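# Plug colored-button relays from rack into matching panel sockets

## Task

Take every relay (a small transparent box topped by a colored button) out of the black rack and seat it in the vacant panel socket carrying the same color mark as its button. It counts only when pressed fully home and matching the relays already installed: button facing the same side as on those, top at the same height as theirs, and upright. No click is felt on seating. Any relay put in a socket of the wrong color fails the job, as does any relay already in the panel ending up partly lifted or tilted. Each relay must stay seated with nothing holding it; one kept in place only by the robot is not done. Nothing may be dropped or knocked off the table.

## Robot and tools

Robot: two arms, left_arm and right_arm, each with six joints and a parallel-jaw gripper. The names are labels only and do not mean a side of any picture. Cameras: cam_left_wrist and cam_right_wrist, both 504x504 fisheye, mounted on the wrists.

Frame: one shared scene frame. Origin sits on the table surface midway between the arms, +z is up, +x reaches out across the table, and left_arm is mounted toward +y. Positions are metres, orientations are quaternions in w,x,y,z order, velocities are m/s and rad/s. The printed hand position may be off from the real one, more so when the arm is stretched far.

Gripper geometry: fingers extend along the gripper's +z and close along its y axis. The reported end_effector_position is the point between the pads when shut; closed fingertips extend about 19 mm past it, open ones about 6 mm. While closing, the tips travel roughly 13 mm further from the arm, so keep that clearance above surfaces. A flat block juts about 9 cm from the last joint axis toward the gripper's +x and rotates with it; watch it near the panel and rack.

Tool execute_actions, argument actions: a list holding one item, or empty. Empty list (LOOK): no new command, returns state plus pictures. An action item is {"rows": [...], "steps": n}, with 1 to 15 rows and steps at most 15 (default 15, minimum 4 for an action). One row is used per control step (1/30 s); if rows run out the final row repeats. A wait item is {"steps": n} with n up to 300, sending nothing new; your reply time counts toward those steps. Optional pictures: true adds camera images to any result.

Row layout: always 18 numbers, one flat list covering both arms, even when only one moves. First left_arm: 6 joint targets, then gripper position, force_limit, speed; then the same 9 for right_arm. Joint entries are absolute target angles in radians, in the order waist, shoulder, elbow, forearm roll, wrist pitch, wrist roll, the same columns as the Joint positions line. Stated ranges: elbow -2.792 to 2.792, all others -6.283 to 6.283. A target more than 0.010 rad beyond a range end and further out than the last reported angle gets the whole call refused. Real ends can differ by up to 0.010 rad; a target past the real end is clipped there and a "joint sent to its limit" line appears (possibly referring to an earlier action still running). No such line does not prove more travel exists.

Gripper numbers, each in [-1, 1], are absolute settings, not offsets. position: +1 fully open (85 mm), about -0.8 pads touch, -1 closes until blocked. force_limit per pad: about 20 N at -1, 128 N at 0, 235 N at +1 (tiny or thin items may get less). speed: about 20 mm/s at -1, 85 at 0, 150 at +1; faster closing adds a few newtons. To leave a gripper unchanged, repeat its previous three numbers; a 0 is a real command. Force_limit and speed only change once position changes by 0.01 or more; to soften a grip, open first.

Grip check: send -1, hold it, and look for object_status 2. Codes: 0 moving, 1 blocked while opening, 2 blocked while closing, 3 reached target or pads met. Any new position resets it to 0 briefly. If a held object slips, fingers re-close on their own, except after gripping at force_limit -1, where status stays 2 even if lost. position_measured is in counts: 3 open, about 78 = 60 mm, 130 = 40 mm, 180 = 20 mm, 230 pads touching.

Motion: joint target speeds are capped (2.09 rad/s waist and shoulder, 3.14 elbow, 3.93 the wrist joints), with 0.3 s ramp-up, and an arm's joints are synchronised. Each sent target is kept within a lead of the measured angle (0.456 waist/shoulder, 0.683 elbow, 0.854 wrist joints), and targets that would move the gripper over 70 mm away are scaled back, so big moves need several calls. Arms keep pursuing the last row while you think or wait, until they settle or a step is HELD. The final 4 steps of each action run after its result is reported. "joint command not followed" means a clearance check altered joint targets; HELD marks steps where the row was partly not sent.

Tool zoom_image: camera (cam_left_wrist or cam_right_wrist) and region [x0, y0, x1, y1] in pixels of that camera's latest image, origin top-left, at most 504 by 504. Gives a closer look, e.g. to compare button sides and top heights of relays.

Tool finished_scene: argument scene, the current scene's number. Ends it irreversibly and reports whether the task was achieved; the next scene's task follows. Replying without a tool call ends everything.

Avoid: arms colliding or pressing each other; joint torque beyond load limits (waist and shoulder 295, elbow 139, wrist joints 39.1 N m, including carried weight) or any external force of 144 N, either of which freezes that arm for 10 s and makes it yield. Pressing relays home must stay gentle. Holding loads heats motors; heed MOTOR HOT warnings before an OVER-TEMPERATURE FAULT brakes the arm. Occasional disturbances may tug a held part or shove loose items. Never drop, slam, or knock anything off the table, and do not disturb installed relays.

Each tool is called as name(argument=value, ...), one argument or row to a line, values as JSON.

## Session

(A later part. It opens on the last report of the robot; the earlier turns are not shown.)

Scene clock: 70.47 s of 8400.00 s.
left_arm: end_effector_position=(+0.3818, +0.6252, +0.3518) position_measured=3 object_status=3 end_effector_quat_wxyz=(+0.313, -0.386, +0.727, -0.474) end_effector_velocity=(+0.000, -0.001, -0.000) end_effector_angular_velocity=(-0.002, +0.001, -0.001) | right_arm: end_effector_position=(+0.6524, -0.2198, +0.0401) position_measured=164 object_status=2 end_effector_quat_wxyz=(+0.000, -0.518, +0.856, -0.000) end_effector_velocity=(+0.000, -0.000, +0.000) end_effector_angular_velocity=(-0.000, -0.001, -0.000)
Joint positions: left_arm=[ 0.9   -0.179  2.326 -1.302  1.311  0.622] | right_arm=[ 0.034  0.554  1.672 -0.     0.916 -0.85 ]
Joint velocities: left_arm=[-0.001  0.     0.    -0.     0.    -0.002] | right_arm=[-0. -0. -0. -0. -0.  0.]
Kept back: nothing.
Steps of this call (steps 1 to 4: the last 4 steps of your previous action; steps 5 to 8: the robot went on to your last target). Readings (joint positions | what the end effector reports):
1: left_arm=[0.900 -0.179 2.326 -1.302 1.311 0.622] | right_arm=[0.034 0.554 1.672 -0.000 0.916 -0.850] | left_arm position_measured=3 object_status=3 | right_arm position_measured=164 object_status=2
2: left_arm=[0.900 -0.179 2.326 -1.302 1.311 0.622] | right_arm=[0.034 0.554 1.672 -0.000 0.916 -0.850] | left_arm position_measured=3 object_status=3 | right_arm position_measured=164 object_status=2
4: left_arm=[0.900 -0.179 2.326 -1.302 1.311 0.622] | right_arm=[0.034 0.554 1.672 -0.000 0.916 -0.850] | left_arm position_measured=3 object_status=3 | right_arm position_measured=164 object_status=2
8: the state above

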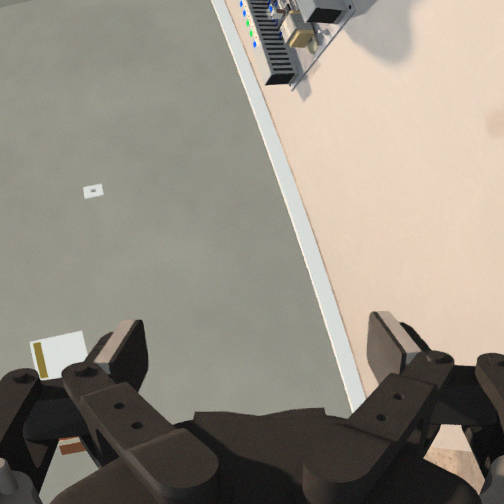

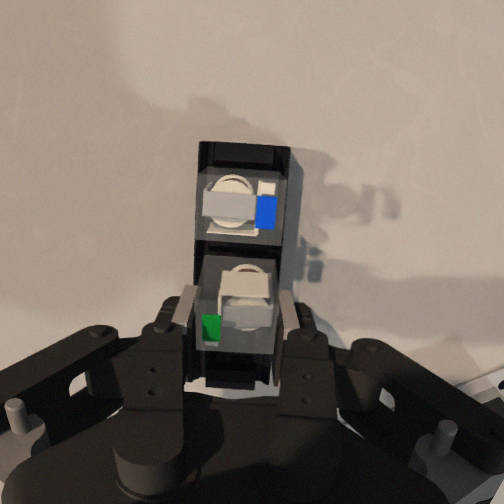

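execute_actions(
  actions=[
    {"rows":[[0.9,-0.179,2.326,-1.302,1.311,0.622,1,0,0,0.0344,0.5547,1.6729,0,0.9140,-0.8502,-1,-0.5,0],[0.9,-0.179,2.326,-1.302,1.311,0.622,1,0,0,0.0344,0.5547,1.6729,0,0.9140,-0.8502,-1,-0.5,0],[0.9,-0.179,2.326,-1.302,1.311,0.622,1,0,0,0.0344,0.5556,1.6735,0,0.9125,-0.8502,-1,-0.5,0],[0.9,-0.179,2.326,-1.302,1.311,0.622,1,0,0,0.0344,0.5556,1.6735,0,0.9125,-0.8502,-1,-0.5,0],[0.9,-0.179,2.326,-1.302,1.311,0.622,1,0,0,0.0344,0.5566,1.6740,0,0.9110,-0.8502,-1,-0.5,0]],"steps":10},
  ],
)

execute_actions(
  actions=[
    {"steps":8},
  ],
  pictures=true,
)

zoom_image(
  camera="cam_right_wrist",
  region=[130,130,370,370],
)

Scene clock: 70.90 s of 8400.00 s.
left_arm: end_effector_position=(+0.3818, +0.6252, +0.3518) position_measured=3 object_status=3 end_effector_quat_wxyz=(+0.313, -0.386, +0.727, -0.474) end_effector_velocity=(-0.000, +0.000, -0.000) end_effector_angular_velocity=(-0.001, +0.001, +0.001) | right_arm: end_effector_position=(+0.6524, -0.2198, +0.0376) position_measured=164 object_status=2 end_effector_quat_wxyz=(+0.000, -0.518, +0.856, -0.000) end_effector_velocity=(+0.001, -0.001, -0.014) end_effector_angular_velocity=(+0.001, -0.001, -0.002)
Joint positions: left_arm=[ 0.9   -0.179  2.326 -1.302  1.311  0.622] | right_arm=[ 0.034  0.556  1.674 -0.     0.912 -0.85 ]
Joint velocities: left_arm=[ 0.  0.  0.  0. -0. -0.] | right_arm=[-0.001  0.015  0.006  0.001 -0.022  0.   ]
Steps of this call (steps 1 to 7: the robot went on to your last target; steps 8 to 13: the first 6 steps of this action). Readings (joint positions | what the end effector reports):
8: left_arm=[0.900 -0.179 2.326 -1.302 1.311 0.622] | right_arm=[0.034 0.554 1.672 -0.000 0.915 -0.850] | left_arm position_measured=3 object_status=3 | right_arm position_measured=164 object_status=2
9: left_arm=[0.900 -0.179 2.326 -1.302 1.311 0.622] | right_arm=[0.034 0.554 1.673 -0.000 0.915 -0.850] | left_arm position_measured=3 object_status=3 | right_arm position_measured=164 object_status=2
11: left_arm=[0.900 -0.179 2.326 -1.302 1.311 0.622] | right_arm=[0.034 0.555 1.673 -0.000 0.913 -0.850] | left_arm position_measured=3 object_status=3 | right_arm position_measured=164 object_status=2
13: the state above

Scene clock: 71.17 s of 8400.00 s.
left_arm: end_effector_position=(+0.3818, +0.6252, +0.3518) position_measured=3 object_status=3 end_effector_quat_wxyz=(+0.313, -0.386, +0.727, -0.474) end_effector_velocity=(-0.000, -0.000, -0.000) end_effector_angular_velocity=(-0.001, +0.001, +0.001) | right_arm: end_effector_position=(+0.6524, -0.2198, +0.0372) position_measured=164 object_status=2 end_effector_quat_wxyz=(+0.000, -0.518, +0.856, -0.000) end_effector_velocity=(+0.000, +0.000, +0.000) end_effector_angular_velocity=(+0.000, -0.001, +0.000)
Joint positions: left_arm=[ 0.9   -0.179  2.326 -1.302  1.311  0.622] | right_arm=[ 0.034  0.557  1.674 -0.     0.911 -0.85 ]
Joint velocities: left_arm=[-0.     0.     0.001  0.    -0.001 -0.001] | right_arm=[ 0.    -0.001  0.    -0.    -0.     0.   ]
Kept back: nothing.
Steps of this call (steps 1 to 4: the last 4 steps of your previous action; steps 5 to 8: the robot went on to your last target). Readings (joint positions | what the end effector reports):
1: left_arm=[0.900 -0.179 2.326 -1.302 1.311 0.622] | right_arm=[0.034 0.556 1.674 -0.000 0.911 -0.850] | left_arm position_measured=3 object_status=3 | right_arm position_measured=164 object_status=2
2: left_arm=[0.900 -0.179 2.326 -1.302 1.311 0.622] | right_arm=[0.034 0.556 1.674 -0.000 0.911 -0.850] | left_arm position_measured=3 object_status=3 | right_arm position_measured=164 object_status=2
4: left_arm=[0.900 -0.179 2.326 -1.302 1.311 0.622] | right_arm=[0.034 0.556 1.674 -0.000 0.911 -0.850] | left_arm position_measured=3 object_status=3 | right_arm position_measured=164 object_status=2
8: the state above

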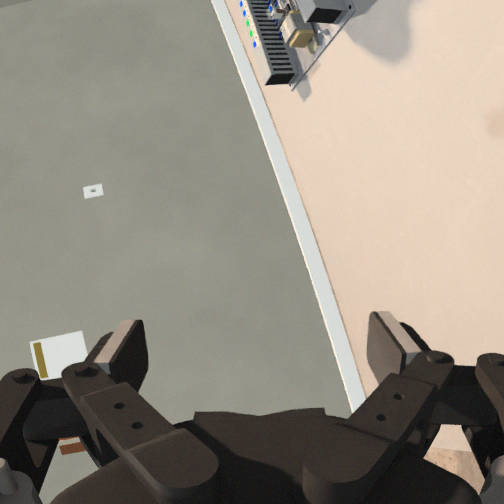

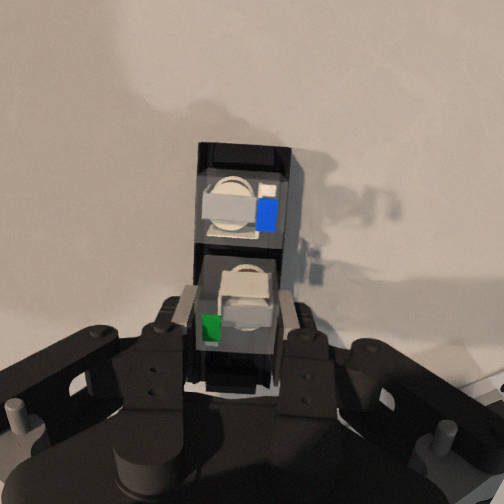

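Region (130, 130, 370, 370) of cam_right_wrist's 504x504 image, scaled by 2.100, with more detail than that image has.

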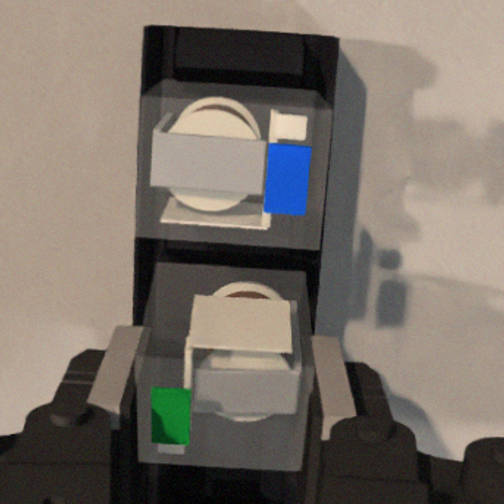

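execute_actions(
  actions=[
    {"rows":[[0.9,-0.179,2.326,-1.302,1.311,0.622,1,0,0,0.0344,0.5566,1.6740,0,0.9110,-0.8502,0,-0.5,-0.3]],"steps":15},
  ],
)

execute_actions(
  actions=[
    {"steps":14},
  ],
  pictures=true,
)

zoom_image(
  camera="cam_right_wrist",
  region=[130,130,370,370],
)

Scene clock: 71.67 s of 8400.00 s.
left_arm: end_effector_position=(+0.3818, +0.6252, +0.3518) position_measured=3 object_status=3 end_effector_quat_wxyz=(+0.313, -0.386, +0.727, -0.474) end_effector_velocity=(-0.000, +0.001, -0.000) end_effector_angular_velocity=(+0.000, +0.000, +0.001) | right_arm: end_effector_position=(+0.6523, -0.2198, +0.0369) position_measured=129 object_status=0 end_effector_quat_wxyz=(-0.000, -0.518, +0.856, +0.000) end_effector_velocity=(+0.000, +0.001, +0.001) end_effector_angular_velocity=(+0.001, -0.002, +0.000)
Joint positions: left_arm=[ 0.9   -0.179  2.326 -1.302  1.311  0.622] | right_arm=[ 0.034  0.557  1.674 -0.     0.911 -0.85 ]
Joint velocities: left_arm=[ 0.001  0.     0.     0.    -0.001  0.001] | right_arm=[ 0.001 -0.001 -0.001  0.     0.    -0.   ]
Steps of this call (steps 1 to 4: the robot went on to your last target; steps 5 to 15: the first 11 steps of this action). Readings (joint positions | what the end effector reports):
5: left_arm=[0.900 -0.179 2.326 -1.302 1.311 0.622] | right_arm=[0.034 0.557 1.674 -0.000 0.911 -0.850] | left_arm position_measured=3 object_status=3 | right_arm position_measured=164 object_status=0
6: left_arm=[0.900 -0.179 2.326 -1.302 1.311 0.622] | right_arm=[0.034 0.557 1.674 -0.000 0.911 -0.850] | left_arm position_measured=3 object_status=3 | right_arm position_measured=164 object_status=0
8: left_arm=[0.900 -0.179 2.326 -1.302 1.311 0.622] | right_arm=[0.034 0.557 1.674 -0.000 0.911 -0.850] | left_arm position_measured=3 object_status=3 | right_arm position_measured=157 object_status=0
12: left_arm=[0.900 -0.179 2.326 -1.302 1.311 0.622] | right_arm=[0.034 0.557 1.674 -0.000 0.911 -0.850] | left_arm position_measured=3 object_status=3 | right_arm position_measured=135 object_status=0
15: the state above

Scene clock: 72.13 s of 8400.00 s.
left_arm: end_effector_position=(+0.3818, +0.6252, +0.3518) position_measured=3 object_status=3 end_effector_quat_wxyz=(+0.313, -0.386, +0.727, -0.474) end_effector_velocity=(-0.000, +0.000, -0.000) end_effector_angular_velocity=(-0.001, -0.000, -0.000) | right_arm: end_effector_position=(+0.6524, -0.2198, +0.0369) position_measured=129 object_status=3 end_effector_quat_wxyz=(-0.000, -0.518, +0.856, +0.000) end_effector_velocity=(-0.000, +0.000, -0.001) end_effector_angular_velocity=(-0.001, +0.001, +0.000)
Joint positions: left_arm=[ 0.9   -0.179  2.326 -1.302  1.311  0.622] | right_arm=[ 0.034  0.557  1.674 -0.     0.911 -0.85 ]
Joint velocities: left_arm=[0.001 0.    0.    0.    0.001 0.   ] | right_arm=[ 0.     0.001 -0.    -0.     0.    -0.   ]
Kept back: nothing.
Steps of this call (steps 1 to 4: the last 4 steps of your previous action; steps 5 to 14: the robot went on to your last target). Readings (joint positions | what the end effector reports):
1: left_arm=[0.900 -0.179 2.326 -1.302 1.311 0.622] | right_arm=[0.034 0.557 1.674 -0.000 0.911 -0.850] | left_arm position_measured=3 object_status=3 | right_arm position_measured=129 object_status=0
2: left_arm=[0.900 -0.179 2.326 -1.302 1.311 0.622] | right_arm=[0.034 0.557 1.674 -0.000 0.911 -0.850] | left_arm position_measured=3 object_status=3 | right_arm position_measured=129 object_status=0
4: left_arm=[0.900 -0.179 2.326 -1.302 1.311 0.622] | right_arm=[0.034 0.557 1.674 -0.000 0.911 -0.850] | left_arm position_measured=3 object_status=3 | right_arm position_measured=129 object_status=0
8: left_arm=[0.900 -0.179 2.326 -1.302 1.311 0.622] | right_arm=[0.034 0.557 1.674 -0.000 0.911 -0.850] | left_arm position_measured=3 object_status=3 | right_arm position_measured=129 object_status=3
14: the state above

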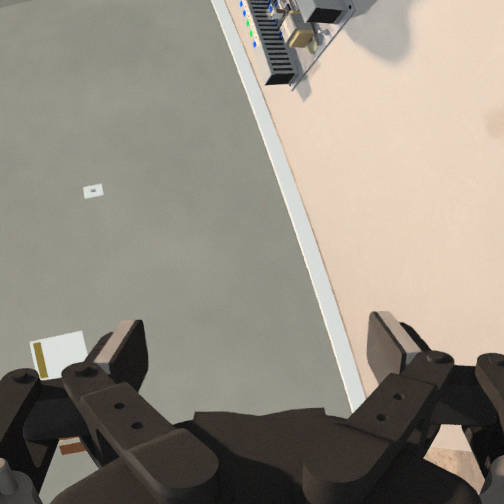

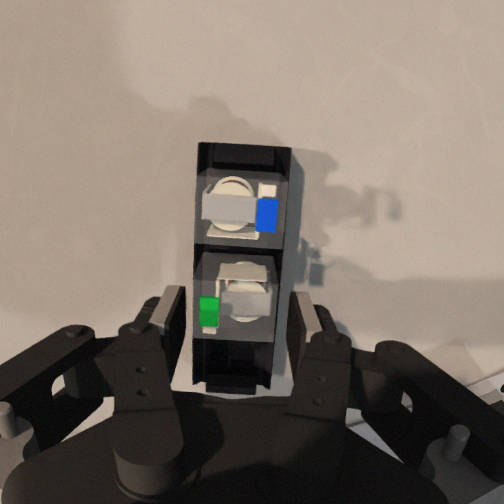

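Region (130, 130, 370, 370) of cam_right_wrist's 504x504 image, scaled by 2.100, with more detail than that image has.

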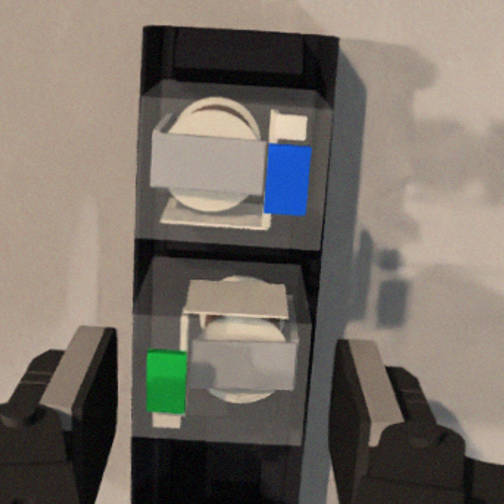

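execute_actions(
  actions=[
    {"rows":[[0.9,-0.179,2.326,-1.302,1.311,0.622,1,0,0,0.0316,0.5558,1.6795,0,0.9063,-0.853,0,-0.5,-0.3]],"steps":10},
  ],
)

execute_actions(
  actions=[
    {"steps":8},
  ],
  pictures=true,
)

zoom_image(
  camera="cam_right_wrist",
  region=[130,170,370,410],
)

Scene clock: 72.57 s of 8400.00 s.
left_arm: end_effector_position=(+0.3818, +0.6252, +0.3518) position_measured=3 object_status=3 end_effector_quat_wxyz=(+0.313, -0.386, +0.727, -0.474) end_effector_velocity=(+0.000, -0.001, -0.000) end_effector_angular_velocity=(+0.001, -0.000, -0.002) | right_arm: end_effector_position=(+0.6509, -0.2223, +0.0353) position_measured=129 object_status=3 end_effector_quat_wxyz=(-0.000, -0.518, +0.856, +0.000) end_effector_velocity=(-0.000, -0.000, -0.000) end_effector_angular_velocity=(+0.001, -0.002, +0.003)
Joint positions: left_arm=[ 0.9   -0.179  2.326 -1.302  1.311  0.622] | right_arm=[ 0.032  0.556  1.679 -0.     0.907 -0.853]
Joint velocities: left_arm=[-0.002 -0.     0.     0.    -0.     0.001] | right_arm=[-0.    -0.001  0.002  0.001 -0.003 -0.003]
Steps of this call (steps 1 to 7: the robot went on to your last target; steps 8 to 13: the first 6 steps of this action). Readings (joint positions | what the end effector reports):
8: left_arm=[0.900 -0.179 2.326 -1.302 1.311 0.622] | right_arm=[0.034 0.557 1.674 -0.000 0.911 -0.850] | left_arm position_measured=3 object_status=3 | right_arm position_measured=129 object_status=3
9: left_arm=[0.900 -0.179 2.326 -1.302 1.311 0.622] | right_arm=[0.033 0.556 1.676 -0.000 0.909 -0.851] | left_arm position_measured=3 object_status=3 | right_arm position_measured=129 object_status=3
11: left_arm=[0.900 -0.179 2.326 -1.302 1.311 0.622] | right_arm=[0.032 0.556 1.679 -0.000 0.907 -0.852] | left_arm position_measured=3 object_status=3 | right_arm position_measured=129 object_status=3
13: the state above

Scene clock: 72.83 s of 8400.00 s.
left_arm: end_effector_position=(+0.3818, +0.6252, +0.3518) position_measured=3 object_status=3 end_effector_quat_wxyz=(+0.313, -0.386, +0.727, -0.474) end_effector_velocity=(-0.000, +0.001, +0.000) end_effector_angular_velocity=(-0.001, +0.001, +0.002) | right_arm: end_effector_position=(+0.6510, -0.2223, +0.0353) position_measured=129 object_status=3 end_effector_quat_wxyz=(-0.000, -0.518, +0.856, -0.000) end_effector_velocity=(-0.000, -0.000, -0.001) end_effector_angular_velocity=(-0.000, +0.000, +0.000)
Joint positions: left_arm=[ 0.9   -0.179  2.326 -1.302  1.311  0.622] | right_arm=[ 0.032  0.556  1.679 -0.     0.906 -0.853]
Joint velocities: left_arm=[ 0.001  0.    -0.    -0.     0.    -0.002] | right_arm=[-0.     0.001  0.    -0.    -0.    -0.   ]
Kept back: nothing.
Steps of this call (steps 1 to 4: the last 4 steps of your previous action; steps 5 to 8: the robot went on to your last target). Readings (joint positions | what the end effector reports):
1: left_arm=[0.900 -0.179 2.326 -1.302 1.311 0.622] | right_arm=[0.032 0.556 1.679 -0.000 0.906 -0.853] | left_arm position_measured=3 object_status=3 | right_arm position_measured=129 object_status=3
2: left_arm=[0.900 -0.179 2.326 -1.302 1.311 0.622] | right_arm=[0.032 0.556 1.679 -0.000 0.906 -0.853] | left_arm position_measured=3 object_status=3 | right_arm position_measured=129 object_status=3
4: left_arm=[0.900 -0.179 2.326 -1.302 1.311 0.622] | right_arm=[0.032 0.556 1.679 -0.000 0.906 -0.853] | left_arm position_measured=3 object_status=3 | right_arm position_measured=129 object_status=3
8: the state above

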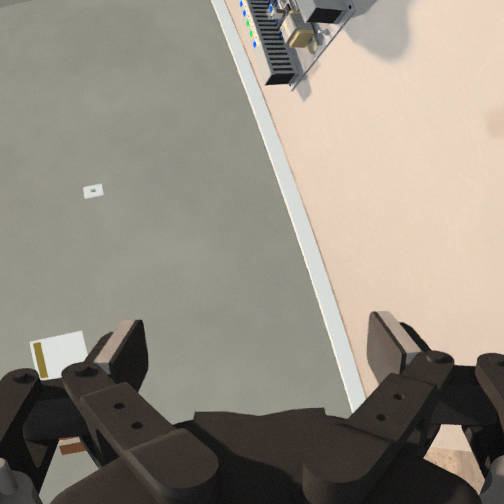

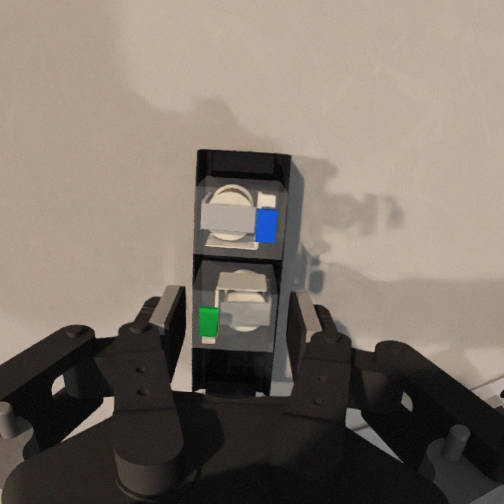

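Region (130, 170, 370, 410) of cam_right_wrist's 504x504 image, scaled by 2.100, with more detail than that image has.

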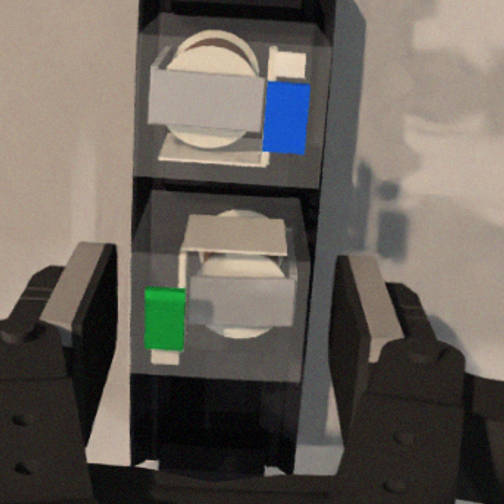

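execute_actions(
  actions=[
    {"rows":[[0.9,-0.179,2.326,-1.302,1.311,0.622,1,0,0,0.0295,0.5538,1.6829,0,0.9049,-0.8551,0,-0.5,-0.3],[0.9,-0.179,2.326,-1.302,1.311,0.622,1,0,0,0.0295,0.5538,1.6829,0,0.9049,-0.8551,0,-0.5,-0.3],[0.9,-0.179,2.326,-1.302,1.311,0.622,1,0,0,0.0295,0.5538,1.6829,0,0.9049,-0.8551,0,-0.5,-0.3],[0.9,-0.179,2.326,-1.302,1.311,0.622,1,0,0,0.0295,0.5538,1.6829,0,0.9049,-0.8551,0,-0.5,-0.3],[0.9,-0.179,2.326,-1.302,1.311,0.622,1,0,0,0.0295,0.5538,1.6829,0,0.9049,-0.8551,-1,-0.5,-0.3]],"steps":15},
  ],
)

execute_actions(
  actions=[
    {"steps":14},
  ],
  pictures=true,
)

zoom_image(
  camera="cam_right_wrist",
  region=[130,170,370,410],
)

Scene clock: 73.50 s of 8400.00 s.
left_arm: end_effector_position=(+0.3818, +0.6252, +0.3518) position_measured=3 object_status=3 end_effector_quat_wxyz=(+0.313, -0.386, +0.727, -0.474) end_effector_velocity=(-0.000, +0.001, -0.000) end_effector_angular_velocity=(+0.000, +0.001, +0.003) | right_arm: end_effector_position=(+0.6499, -0.2242, +0.0353) position_measured=152 object_status=0 end_effector_quat_wxyz=(-0.000, -0.518, +0.856, -0.000) end_effector_velocity=(+0.000, -0.001, -0.000) end_effector_angular_velocity=(+0.001, -0.000, -0.001)
Joint positions: left_arm=[ 0.9   -0.179  2.326 -1.302  1.311  0.622] | right_arm=[ 0.03   0.554  1.683 -0.     0.905 -0.855]
Joint velocities: left_arm=[ 0.002 -0.     0.001  0.    -0.001 -0.   ] | right_arm=[-0.001  0.001 -0.     0.001 -0.001 -0.   ]
Steps of this call (steps 1 to 9: the robot went on to your last target; steps 10 to 20: the first 11 steps of this action). Readings (joint positions | what the end effector reports):
10: left_arm=[0.900 -0.179 2.326 -1.302 1.311 0.622] | right_arm=[0.032 0.556 1.680 -0.000 0.906 -0.853] | left_arm position_measured=3 object_status=3 | right_arm position_measured=129 object_status=3
11: left_arm=[0.900 -0.179 2.326 -1.302 1.311 0.622] | right_arm=[0.031 0.555 1.681 -0.000 0.906 -0.854] | left_arm position_measured=3 object_status=3 | right_arm position_measured=129 object_status=3
13: left_arm=[0.900 -0.179 2.326 -1.302 1.311 0.622] | right_arm=[0.030 0.554 1.683 -0.000 0.905 -0.855] | left_arm position_measured=3 object_status=3 | right_arm position_measured=129 object_status=3
17: left_arm=[0.900 -0.179 2.326 -1.302 1.311 0.622] | right_arm=[0.030 0.554 1.683 -0.000 0.905 -0.855] | left_arm position_measured=3 object_status=3 | right_arm position_measured=136 object_status=0
20: the state above

Scene clock: 73.97 s of 8400.00 s.
left_arm: end_effector_position=(+0.3818, +0.6252, +0.3518) position_measured=3 object_status=3 end_effector_quat_wxyz=(+0.313, -0.386, +0.727, -0.474) end_effector_velocity=(-0.000, +0.001, +0.000) end_effector_angular_velocity=(+0.001, -0.000, +0.002) | right_arm: end_effector_position=(+0.6499, -0.2242, +0.0354) position_measured=164 object_status=2 end_effector_quat_wxyz=(+0.000, -0.518, +0.856, -0.000) end_effector_velocity=(-0.000, +0.000, -0.000) end_effector_angular_velocity=(-0.000, +0.000, +0.000)
Joint positions: left_arm=[ 0.9   -0.179  2.326 -1.302  1.311  0.622] | right_arm=[ 0.029  0.554  1.683 -0.     0.905 -0.855]
Joint velocities: left_arm=[ 0.002 -0.001 -0.     0.     0.    -0.   ] | right_arm=[ 0. -0.  0. -0. -0.  0.]
Kept back: nothing.
Steps of this call (steps 1 to 4: the last 4 steps of your previous action; steps 5 to 14: the robot went on to your last target). Readings (joint positions | what the end effector reports):
1: left_arm=[0.900 -0.179 2.326 -1.302 1.311 0.622] | right_arm=[0.030 0.554 1.683 -0.000 0.905 -0.855] | left_arm position_measured=3 object_status=3 | right_arm position_measured=158 object_status=0
2: left_arm=[0.900 -0.179 2.326 -1.302 1.311 0.622] | right_arm=[0.030 0.554 1.683 -0.000 0.905 -0.855] | left_arm position_measured=3 object_status=3 | right_arm position_measured=163 object_status=0
4: left_arm=[0.900 -0.179 2.326 -1.302 1.311 0.622] | right_arm=[0.029 0.554 1.683 -0.000 0.905 -0.855] | left_arm position_measured=3 object_status=3 | right_arm position_measured=164 object_status=0
8: left_arm=[0.900 -0.179 2.326 -1.302 1.311 0.622] | right_arm=[0.029 0.554 1.683 -0.000 0.905 -0.855] | left_arm position_measured=3 object_status=3 | right_arm position_measured=164 object_status=2
14: the state above

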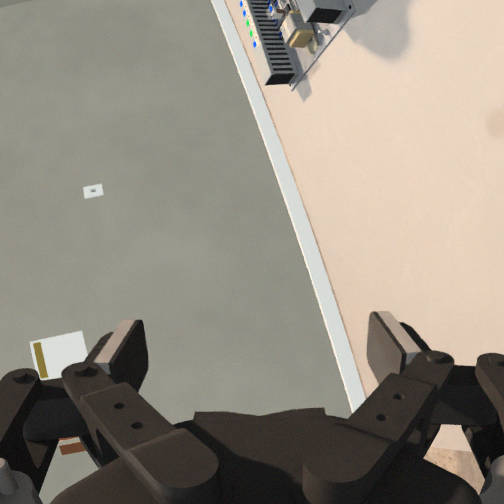

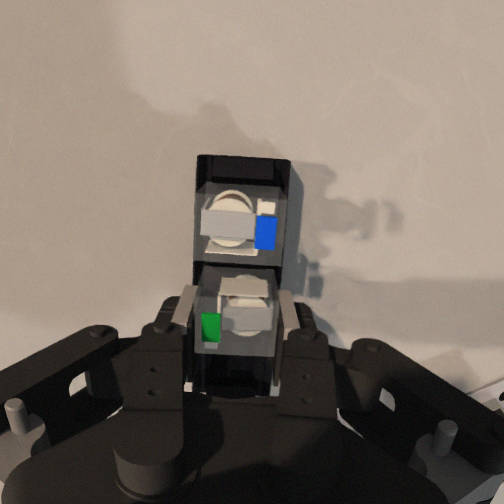

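Region (130, 170, 370, 410) of cam_right_wrist's 504x504 image, scaled by 2.100, with more detail than that image has.

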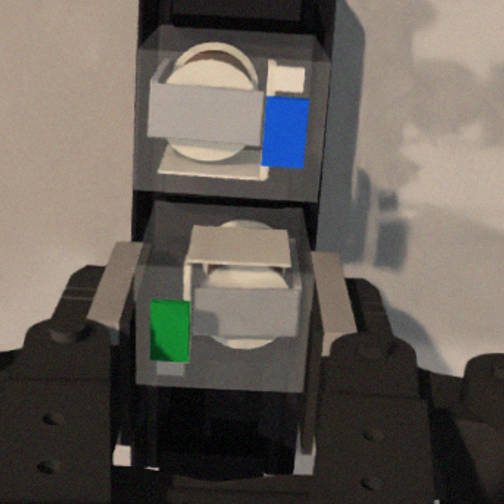

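execute_actions(
  actions=[
    {"rows":[[0.9,-0.179,2.326,-1.302,1.311,0.622,1,0,0,0.0295,0.5490,1.6800,0,0.9126,-0.8551,-1,-0.5,-0.3],[0.9,-0.179,2.326,-1.302,1.311,0.622,1,0,0,0.0295,0.5490,1.6800,0,0.9126,-0.8551,-1,-0.5,-0.3],[0.9,-0.179,2.326,-1.302,1.311,0.622,1,0,0,0.0295,0.5396,1.6748,0,0.9272,-0.8551,-1,-0.5,-0.3],[0.9,-0.179,2.326,-1.302,1.311,0.622,1,0,0,0.0295,0.5396,1.6748,0,0.9272,-0.8551,-1,-0.5,-0.3],[0.9,-0.179,2.326,-1.302,1.311,0.622,1,0,0,0.0295,0.4687,1.6199,0,1.0530,-0.8551,-1,-0.5,-0.3]],"steps":14},
  ],
)

execute_actions(
  actions=[
    {"rows":[[0.9,-0.179,2.326,-1.302,1.311,0.622,1,0,0,0.3169,0.6920,1.2350,0,1.2146,2.2625,-1,-0.5,-0.3]],"steps":15},
  ],
)

execute_actions(
  actions=[
    {"steps":34},
  ],
)

execute_actions(
  actions=[
    {"rows":[[0.9,-0.179,2.326,-1.302,1.311,0.622,1,0,0,0.3169,0.7200,1.2745,0,1.1471,2.2625,-1,-0.5,-0.3]],"steps":15},
  ],
)

execute_actions(
  actions=[
    {"steps":10},
  ],
  pictures=true,
)

zoom_image(
  camera="cam_right_wrist",
  region=[130,170,370,410],
)

Scene clock: 74.73 s of 8400.00 s.
left_arm: end_effector_position=(+0.3818, +0.6252, +0.3518) position_measured=3 object_status=3 end_effector_quat_wxyz=(+0.313, -0.386, +0.727, -0.474) end_effector_velocity=(+0.000, -0.000, +0.000) end_effector_angular_velocity=(+0.001, -0.000, -0.001) | right_arm: end_effector_position=(+0.6509, -0.2240, +0.1245) position_measured=164 object_status=2 end_effector_quat_wxyz=(+0.001, -0.518, +0.856, -0.000) end_effector_velocity=(-0.019, -0.005, +0.271) end_effector_angular_velocity=(-0.001, +0.004, -0.001)
Joint positions: left_arm=[ 0.9   -0.179  2.326 -1.302  1.311  0.622] | right_arm=[ 0.029  0.473  1.624  0.     1.043 -0.855]
Joint velocities: left_arm=[-0.001 -0.    -0.     0.    -0.001  0.001] | right_arm=[-0.    -0.245 -0.171  0.     0.421 -0.   ]
Steps of this call (steps 1 to 13: the robot went on to your last target; steps 14 to 23: the first 10 steps of this action). Readings (joint positions | what the end effector reports):
14: left_arm=[0.900 -0.179 2.326 -1.302 1.311 0.622] | right_arm=[0.029 0.554 1.683 0.000 0.905 -0.855] | left_arm position_measured=3 object_status=3 | right_arm position_measured=164 object_status=2
15: left_arm=[0.900 -0.179 2.326 -1.302 1.311 0.622] | right_arm=[0.029 0.552 1.682 0.000 0.908 -0.855] | left_arm position_measured=3 object_status=3 | right_arm position_measured=164 object_status=2
17: left_arm=[0.900 -0.179 2.326 -1.302 1.311 0.622] | right_arm=[0.029 0.546 1.678 0.000 0.918 -0.855] | left_arm position_measured=3 object_status=3 | right_arm position_measured=164 object_status=2
21: left_arm=[0.900 -0.179 2.326 -1.302 1.311 0.622] | right_arm=[0.029 0.503 1.646 0.000 0.993 -0.855] | left_arm position_measured=3 object_status=3 | right_arm position_measured=164 object_status=2
23: the state above

Scene clock: 75.23 s of 8400.00 s.
left_arm: end_effector_position=(+0.3818, +0.6252, +0.3518) position_measured=3 object_status=3 end_effector_quat_wxyz=(+0.313, -0.386, +0.727, -0.474) end_effector_velocity=(+0.000, +0.000, -0.000) end_effector_angular_velocity=(+0.000, -0.000, -0.000) | right_arm: end_effector_position=(+0.6855, -0.1013, +0.1352) position_measured=164 object_status=2 end_effector_quat_wxyz=(+0.000, -0.366, +0.931, -0.000) end_effector_velocity=(+0.072, +0.411, +0.009) end_effector_angular_velocity=(+0.001, +0.000, -1.578)
Joint positions: left_arm=[ 0.9   -0.179  2.326 -1.302  1.311  0.622] | right_arm=[ 0.163  0.572  1.442 -0.     1.128 -0.383]
Joint velocities: left_arm=[-0.     0.    -0.    -0.    -0.     0.001] | right_arm=[ 0.425  0.331 -0.569 -0.     0.238  2.003]
Steps of this call (steps 1 to 4: the last 4 steps of your previous action; steps 5 to 15: the first 11 steps of this action). Readings (joint positions | what the end effector reports):
5: left_arm=[0.900 -0.179 2.326 -1.302 1.311 0.622] | right_arm=[0.030 0.468 1.620 0.000 1.053 -0.855] | left_arm position_measured=3 object_status=3 | right_arm position_measured=164 object_status=2
6: left_arm=[0.900 -0.179 2.326 -1.302 1.311 0.622] | right_arm=[0.032 0.470 1.617 0.000 1.054 -0.848] | left_arm position_measured=3 object_status=3 | right_arm position_measured=164 object_status=2
8: left_arm=[0.900 -0.179 2.326 -1.302 1.311 0.622] | right_arm=[0.051 0.485 1.591 -0.000 1.065 -0.791] | left_arm position_measured=3 object_status=3 | right_arm position_measured=164 object_status=2
12: left_arm=[0.900 -0.179 2.326 -1.302 1.311 0.622] | right_arm=[0.118 0.537 1.502 -0.000 1.103 -0.572] | left_arm position_measured=3 object_status=3 | right_arm position_measured=164 object_status=2
15: the state above

Scene clock: 76.37 s of 8400.00 s.
left_arm: end_effector_position=(+0.3818, +0.6252, +0.3518) position_measured=3 object_status=3 end_effector_quat_wxyz=(+0.313, -0.386, +0.727, -0.474) end_effector_velocity=(-0.000, +0.000, -0.000) end_effector_angular_velocity=(-0.002, +0.001, +0.001) | right_arm: end_effector_position=(+0.6935, +0.0526, +0.1358) position_measured=164 object_status=2 end_effector_quat_wxyz=(+0.000, +0.765, +0.644, -0.000) end_effector_velocity=(+0.000, -0.000, +0.001) end_effector_angular_velocity=(+0.001, -0.001, -0.001)
Joint positions: left_arm=[ 0.9   -0.179  2.326 -1.302  1.311  0.622] | right_arm=[ 0.317  0.692  1.235 -0.     1.215  2.262]
Joint velocities: left_arm=[ 0.001  0.     0.     0.     0.001 -0.002] | right_arm=[-0.    -0.001 -0.     0.    -0.     0.001]
Kept back: nothing.
Steps of this call (steps 1 to 4: the last 4 steps of your previous action; steps 5 to 34: the robot went on to your last target). Readings (joint positions | what the end effector reports):
1: left_arm=[0.900 -0.179 2.326 -1.302 1.311 0.622] | right_arm=[0.177 0.583 1.423 -0.000 1.136 -0.313] | left_arm position_measured=3 object_status=3 | right_arm position_measured=164 object_status=2
2: left_arm=[0.900 -0.179 2.326 -1.302 1.311 0.622] | right_arm=[0.191 0.594 1.404 -0.000 1.143 -0.239] | left_arm position_measured=3 object_status=3 | right_arm position_measured=164 object_status=2
4: left_arm=[0.900 -0.179 2.326 -1.302 1.311 0.622] | right_arm=[0.217 0.614 1.369 -0.000 1.158 -0.077] | left_arm position_measured=3 object_status=3 | right_arm position_measured=164 object_status=2
8: left_arm=[0.900 -0.179 2.326 -1.302 1.311 0.622] | right_arm=[0.262 0.650 1.308 -0.000 1.184 0.322] | left_arm position_measured=3 object_status=3 | right_arm position_measured=164 object_status=2
34: the state above

Scene clock: 76.73 s of 8400.00 s.
left_arm: end_effector_position=(+0.3818, +0.6252, +0.3518) position_measured=3 object_status=3 end_effector_quat_wxyz=(+0.313, -0.386, +0.727, -0.474) end_effector_velocity=(+0.000, +0.000, -0.000) end_effector_angular_velocity=(-0.000, +0.001, +0.001) | right_arm: end_effector_position=(+0.6925, +0.0520, +0.0893) position_measured=164 object_status=2 end_effector_quat_wxyz=(-0.000, +0.765, +0.644, -0.000) end_effector_velocity=(-0.001, -0.000, +0.001) end_effector_angular_velocity=(+0.001, -0.001, -0.000)
Joint positions: left_arm=[ 0.9   -0.179  2.326 -1.302  1.311  0.622] | right_arm=[ 0.317  0.72   1.274 -0.     1.147  2.262]
Joint velocities: left_arm=[ 0.     0.    -0.    -0.    -0.001 -0.001] | right_arm=[-0.    -0.003  0.003  0.001 -0.001  0.   ]
Steps of this call (steps 1 to 11: the first 11 steps of this action). Readings (joint positions | what the end effector reports):
1: left_arm=[0.900 -0.179 2.326 -1.302 1.311 0.622] | right_arm=[0.317 0.692 1.235 -0.000 1.215 2.262] | left_arm position_measured=3 object_status=3 | right_arm position_measured=164 object_status=2
2: left_arm=[0.900 -0.179 2.326 -1.302 1.311 0.622] | right_arm=[0.317 0.695 1.238 0.000 1.208 2.262] | left_arm position_measured=3 object_status=3 | right_arm position_measured=164 object_status=2
4: left_arm=[0.900 -0.179 2.326 -1.302 1.311 0.622] | right_arm=[0.317 0.713 1.266 0.000 1.164 2.262] | left_arm position_measured=3 object_status=3 | right_arm position_measured=164 object_status=2
8: left_arm=[0.900 -0.179 2.326 -1.302 1.311 0.622] | right_arm=[0.317 0.721 1.274 -0.000 1.147 2.262] | left_arm position_measured=3 object_status=3 | right_arm position_measured=164 object_status=2
11: the state above

Scene clock: 77.07 s of 8400.00 s.
left_arm: end_effector_position=(+0.3818, +0.6252, +0.3518) position_measured=3 object_status=3 end_effector_quat_wxyz=(+0.313, -0.386, +0.727, -0.474) end_effector_velocity=(-0.000, +0.000, -0.000) end_effector_angular_velocity=(-0.001, +0.000, +0.001) | right_arm: end_effector_position=(+0.6925, +0.0520, +0.0896) position_measured=164 object_status=2 end_effector_quat_wxyz=(-0.000, +0.765, +0.644, -0.000) end_effector_velocity=(+0.000, -0.001, +0.001) end_effector_angular_velocity=(+0.001, -0.001, -0.001)
Joint positions: left_arm=[ 0.9   -0.179  2.326 -1.302  1.311  0.622] | right_arm=[ 0.317  0.72   1.274 -0.     1.147  2.262]
Joint velocities: left_arm=[ 0.001 -0.     0.    -0.     0.001 -0.001] | right_arm=[-0.001 -0.001 -0.     0.    -0.     0.   ]
Kept back: nothing.
Steps of this call (steps 1 to 4: the last 4 steps of your previous action; steps 5 to 10: the robot went on to your last target). Readings (joint positions | what the end effector reports):
1: left_arm=[0.900 -0.179 2.326 -1.302 1.311 0.622] | right_arm=[0.317 0.720 1.274 -0.000 1.147 2.262] | left_arm position_measured=3 object_status=3 | right_arm position_measured=164 object_status=2
2: left_arm=[0.900 -0.179 2.326 -1.302 1.311 0.622] | right_arm=[0.317 0.720 1.274 -0.000 1.147 2.262] | left_arm position_measured=3 object_status=3 | right_arm position_measured=164 object_status=2
4: left_arm=[0.900 -0.179 2.326 -1.302 1.311 0.622] | right_arm=[0.317 0.720 1.274 -0.000 1.147 2.262] | left_arm position_measured=3 object_status=3 | right_arm position_measured=164 object_status=2
8: left_arm=[0.900 -0.179 2.326 -1.302 1.311 0.622] | right_arm=[0.317 0.720 1.274 -0.000 1.147 2.262] | left_arm position_measured=3 object_status=3 | right_arm position_measured=164 object_status=2
10: the state above

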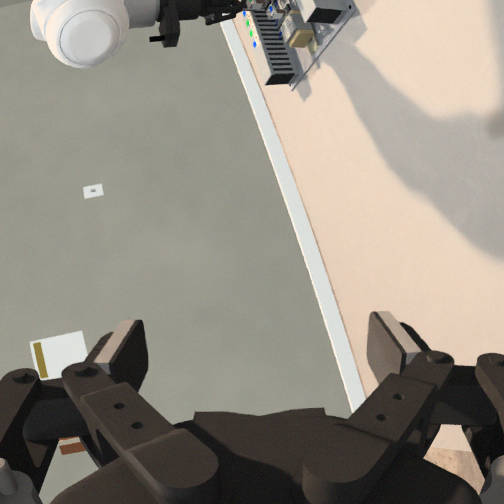

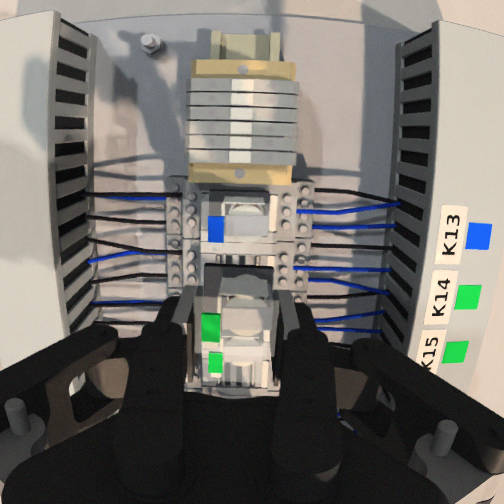

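Region (130, 170, 370, 410) of cam_right_wrist's 504x504 image, scaled by 2.100, with more detail than that image has.

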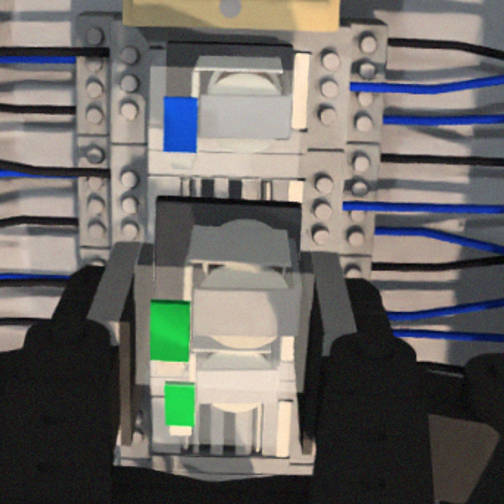

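execute_actions(
  actions=[
    {"rows":[[0.9,-0.179,2.326,-1.302,1.311,0.622,1,0,0,0.3169,0.7270,1.2833,0,1.1313,2.2625,-1,-0.5,-0.3],[0.9,-0.179,2.326,-1.302,1.311,0.622,1,0,0,0.3169,0.7270,1.2833,0,1.1313,2.2625,-1,-0.5,-0.3],[0.9,-0.179,2.326,-1.302,1.311,0.622,1,0,0,0.3169,0.7270,1.2833,0,1.1313,2.2625,-1,-0.5,-0.3],[0.9,-0.179,2.326,-1.302,1.311,0.622,1,0,0,0.3169,0.7295,1.2864,0,1.1257,2.2625,-1,-0.5,-0.3],[0.9,-0.179,2.326,-1.302,1.311,0.622,1,0,0,0.3169,0.7295,1.2864,0,1.1257,2.2625,-1,-0.5,-0.3],[0.9,-0.179,2.326,-1.302,1.311,0.622,1,0,0,0.3169,0.7295,1.2864,0,1.1257,2.2625,-1,-0.5,-0.3],[0.9,-0.179,2.326,-1.302,1.311,0.622,1,0,0,0.3169,0.7315,1.2888,0,1.1213,2.2625,-1,-0.5,-0.3]],"steps":14},
  ],
)

execute_actions(
  actions=[
    {"steps":8},
  ],
  pictures=true,
)

zoom_image(
  camera="cam_right_wrist",
  region=[130,170,370,410],
)

Scene clock: 77.73 s of 8400.00 s.
left_arm: end_effector_position=(+0.3818, +0.6252, +0.3518) position_measured=3 object_status=3 end_effector_quat_wxyz=(+0.313, -0.386, +0.727, -0.474) end_effector_velocity=(-0.000, -0.000, -0.000) end_effector_angular_velocity=(-0.002, +0.001, -0.000) | right_arm: end_effector_position=(+0.6918, +0.0516, +0.0719) position_measured=164 object_status=2 end_effector_quat_wxyz=(-0.000, +0.765, +0.644, -0.000) end_effector_velocity=(+0.002, +0.001, -0.001) end_effector_angular_velocity=(+0.004, -0.006, -0.000)
Joint positions: left_arm=[ 0.9   -0.179  2.326 -1.302  1.311  0.622] | right_arm=[0.317 0.731 1.289 0.    1.122 2.263]
Joint velocities: left_arm=[-0.     0.     0.    -0.     0.    -0.001] | right_arm=[ 0.     0.001 -0.     0.    -0.008  0.   ]
Steps of this call (steps 1 to 10: the robot went on to your last target; steps 11 to 20: the first 10 steps of this action). Readings (joint positions | what the end effector reports):
11: left_arm=[0.900 -0.179 2.326 -1.302 1.311 0.622] | right_arm=[0.317 0.720 1.275 0.000 1.147 2.263] | left_arm position_measured=3 object_status=3 | right_arm position_measured=164 object_status=2
12: left_arm=[0.900 -0.179 2.326 -1.302 1.311 0.622] | right_arm=[0.317 0.722 1.278 0.000 1.141 2.263] | left_arm position_measured=3 object_status=3 | right_arm position_measured=164 object_status=2
14: left_arm=[0.900 -0.179 2.326 -1.302 1.311 0.622] | right_arm=[0.317 0.727 1.284 0.000 1.132 2.263] | left_arm position_measured=3 object_status=3 | right_arm position_measured=164 object_status=2
18: left_arm=[0.900 -0.179 2.326 -1.302 1.311 0.622] | right_arm=[0.317 0.730 1.287 0.000 1.123 2.263] | left_arm position_measured=3 object_status=3 | right_arm position_measured=164 object_status=2
20: the state above

Scene clock: 78.00 s of 8400.00 s.
left_arm: end_effector_position=(+0.3818, +0.6252, +0.3518) position_measured=3 object_status=3 end_effector_quat_wxyz=(+0.313, -0.386, +0.727, -0.474) end_effector_velocity=(+0.000, -0.001, +0.001) end_effector_angular_velocity=(-0.001, -0.000, -0.002) | right_arm: end_effector_position=(+0.6918, +0.0516, +0.0719) position_measured=164 object_status=2 end_effector_quat_wxyz=(-0.000, +0.765, +0.644, +0.000) end_effector_velocity=(+0.000, -0.000, -0.000) end_effector_angular_velocity=(-0.000, +0.000, -0.001)
Joint positions: left_arm=[ 0.9   -0.179  2.326 -1.302  1.311  0.622] | right_arm=[0.317 0.731 1.289 0.    1.121 2.263]
Joint velocities: left_arm=[-0.002 -0.    -0.001 -0.     0.001 -0.001] | right_arm=[-0.  0.  0.  0. -0. -0.]
Kept back: nothing.
Steps of this call (steps 1 to 4: the last 4 steps of your previous action; steps 5 to 8: the robot went on to your last target). Readings (joint positions | what the end effector reports):
1: left_arm=[0.900 -0.179 2.326 -1.302 1.311 0.622] | right_arm=[0.317 0.731 1.289 0.000 1.121 2.263] | left_arm position_measured=3 object_status=3 | right_arm position_measured=164 object_status=2
2: left_arm=[0.900 -0.179 2.326 -1.302 1.311 0.622] | right_arm=[0.317 0.731 1.289 0.000 1.121 2.263] | left_arm position_measured=3 object_status=3 | right_arm position_measured=164 object_status=2
4: left_arm=[0.900 -0.179 2.326 -1.302 1.311 0.622] | right_arm=[0.317 0.731 1.289 0.000 1.121 2.263] | left_arm position_measured=3 object_status=3 | right_arm position_measured=164 object_status=2
8: the state above

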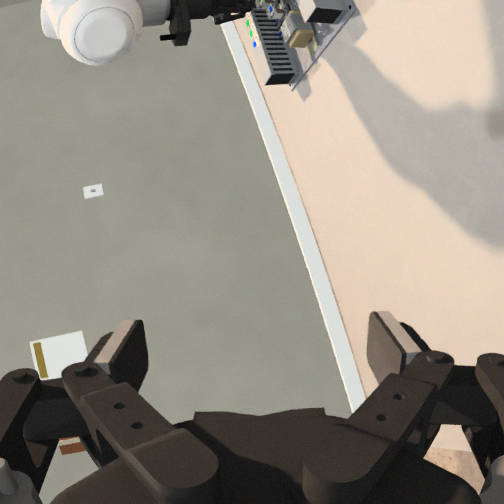

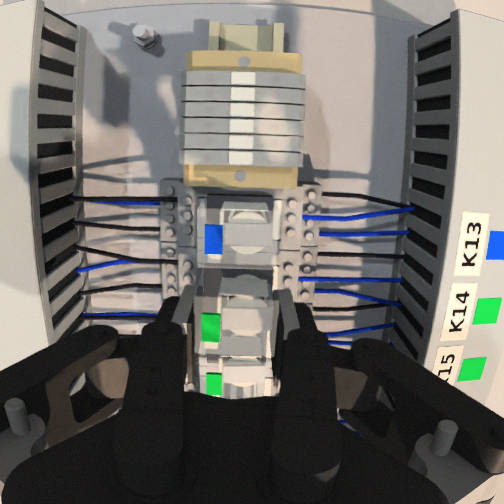

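Region (130, 170, 370, 410) of cam_right_wrist's 504x504 image, scaled by 2.100, with more detail than that image has.

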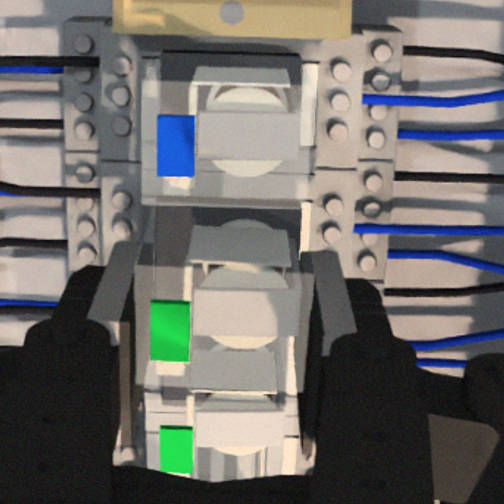

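execute_actions(
  actions=[
    {"rows":[[0.9,-0.179,2.326,-1.302,1.311,0.622,1,0,0,0.3169,0.7319,1.2893,0,1.1204,2.2625,-1,-0.5,-0.3],[0.9,-0.179,2.326,-1.302,1.311,0.622,1,0,0,0.3169,0.7323,1.2897,0,1.1196,2.2625,-1,-0.5,-0.3],[0.9,-0.179,2.326,-1.302,1.311,0.622,1,0,0,0.3169,0.7327,1.2902,0,1.1187,2.2625,-1,-0.5,-0.3],[0.9,-0.179,2.326,-1.302,1.311,0.622,1,0,0,0.3169,0.7331,1.2907,0,1.1178,2.2625,-1,-0.5,-0.3],[0.9,-0.179,2.326,-1.302,1.311,0.622,1,0,0,0.3169,0.7334,1.2911,0,1.1171,2.2625,-1,-0.5,-0.3],[0.9,-0.179,2.326,-1.302,1.311,0.622,1,0,0,0.3169,0.7337,1.2915,0,1.1164,2.2625,-1,-0.5,-0.3],[0.9,-0.179,2.326,-1.302,1.311,0.622,1,0,0,0.3169,0.7340,1.2919,0,1.1157,2.2625,-1,-0.5,-0.3],[0.9,-0.179,2.326,-1.302,1.311,0.622,1,0,0,0.3169,0.7343,1.2922,0,1.1151,2.2625,-1,-0.5,-0.3],[0.9,-0.179,2.326,-1.302,1.311,0.622,1,0,0,0.3169,0.7346,1.2926,0,1.1144,2.2625,-1,-0.5,-0.3],[0.9,-0.179,2.326,-1.302,1.311,0.622,1,0,0,0.3169,0.7349,1.2929,0,1.1138,2.2625,-1,-0.5,-0.3]],"steps":13},
  ],
)

execute_actions(
  actions=[
    {"steps":8},
  ],
  pictures=true,
)

zoom_image(
  camera="cam_right_wrist",
  region=[130,170,370,410],
)

Scene clock: 78.70 s of 8400.00 s.
left_arm: end_effector_position=(+0.3818, +0.6252, +0.3518) position_measured=3 object_status=3 end_effector_quat_wxyz=(+0.313, -0.386, +0.727, -0.474) end_effector_velocity=(+0.000, +0.000, +0.001) end_effector_angular_velocity=(-0.001, -0.000, +0.000) | right_arm: end_effector_position=(+0.6916, +0.0515, +0.0678) position_measured=164 object_status=2 end_effector_quat_wxyz=(-0.000, +0.765, +0.644, -0.000) end_effector_velocity=(-0.001, -0.000, -0.012) end_effector_angular_velocity=(+0.000, -0.001, +0.000)
Joint positions: left_arm=[ 0.9   -0.179  2.326 -1.302  1.311  0.622] | right_arm=[0.317 0.734 1.292 0.    1.115 2.263]
Joint velocities: left_arm=[ 0.001  0.    -0.001 -0.     0.001 -0.001] | right_arm=[-0.     0.008  0.01  -0.    -0.019 -0.   ]
Steps of this call (steps 1 to 12: the robot went on to your last target; steps 13 to 21: the first 9 steps of this action). Readings (joint positions | what the end effector reports):
13: left_arm=[0.900 -0.179 2.326 -1.302 1.311 0.622] | right_arm=[0.317 0.732 1.289 0.000 1.121 2.263] | left_arm position_measured=3 object_status=3 | right_arm position_measured=164 object_status=2
14: left_arm=[0.900 -0.179 2.326 -1.302 1.311 0.622] | right_arm=[0.317 0.732 1.289 0.000 1.121 2.263] | left_arm position_measured=3 object_status=3 | right_arm position_measured=164 object_status=2
16: left_arm=[0.900 -0.179 2.326 -1.302 1.311 0.622] | right_arm=[0.317 0.732 1.290 0.000 1.119 2.263] | left_arm position_measured=3 object_status=3 | right_arm position_measured=164 object_status=2
20: left_arm=[0.900 -0.179 2.326 -1.302 1.311 0.622] | right_arm=[0.317 0.734 1.292 0.000 1.116 2.263] | left_arm position_measured=3 object_status=3 | right_arm position_measured=164 object_status=2
21: the state above

Scene clock: 78.97 s of 8400.00 s.
left_arm: end_effector_position=(+0.3818, +0.6252, +0.3518) position_measured=3 object_status=3 end_effector_quat_wxyz=(+0.313, -0.386, +0.727, -0.474) end_effector_velocity=(+0.000, +0.001, +0.001) end_effector_angular_velocity=(+0.001, -0.001, +0.000) | right_arm: end_effector_position=(+0.6916, +0.0515, +0.0666) position_measured=164 object_status=2 end_effector_quat_wxyz=(+0.000, +0.765, +0.644, -0.000) end_effector_velocity=(+0.000, -0.001, +0.000) end_effector_angular_velocity=(-0.000, -0.000, -0.000)
Joint positions: left_arm=[ 0.9   -0.179  2.326 -1.302  1.311  0.622] | right_arm=[ 0.317  0.735  1.293 -0.     1.114  2.263]
Joint velocities: left_arm=[ 0.001 -0.    -0.001  0.     0.     0.   ] | right_arm=[-0.001 -0.     0.    -0.    -0.    -0.   ]
Kept back: nothing.
Steps of this call (steps 1 to 4: the last 4 steps of your previous action; steps 5 to 8: the robot went on to your last target). Readings (joint positions | what the end effector reports):
1: left_arm=[0.900 -0.179 2.326 -1.302 1.311 0.622] | right_arm=[0.317 0.734 1.292 0.000 1.115 2.263] | left_arm position_measured=3 object_status=3 | right_arm position_measured=164 object_status=2
2: left_arm=[0.900 -0.179 2.326 -1.302 1.311 0.622] | right_arm=[0.317 0.735 1.293 0.000 1.114 2.263] | left_arm position_measured=3 object_status=3 | right_arm position_measured=164 object_status=2
4: left_arm=[0.900 -0.179 2.326 -1.302 1.311 0.622] | right_arm=[0.317 0.735 1.293 -0.000 1.114 2.263] | left_arm position_measured=3 object_status=3 | right_arm position_measured=164 object_status=2
8: the state above

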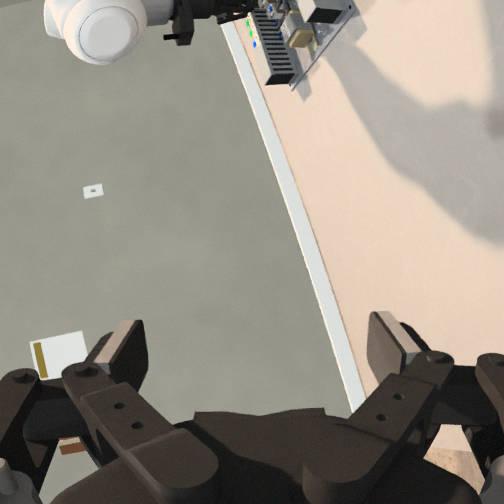

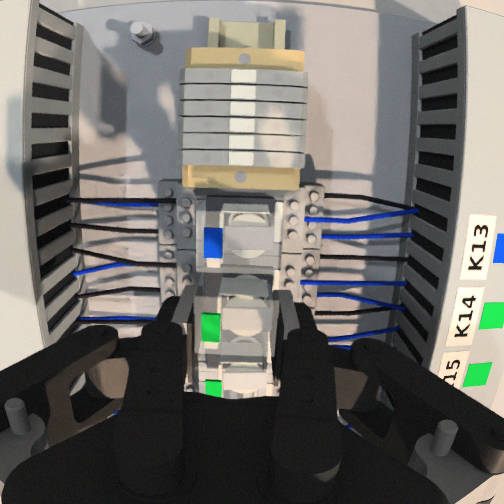

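Region (130, 170, 370, 410) of cam_right_wrist's 504x504 image, scaled by 2.100, with more detail than that image has.

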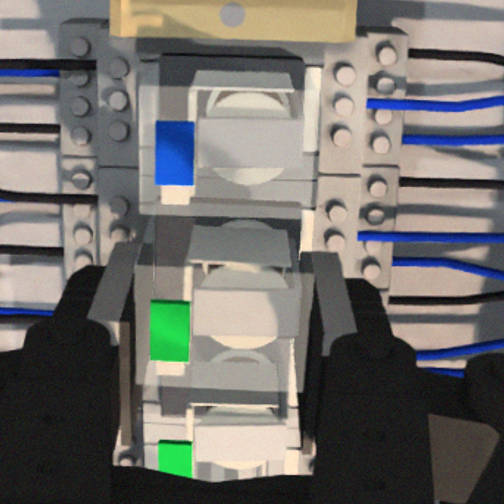

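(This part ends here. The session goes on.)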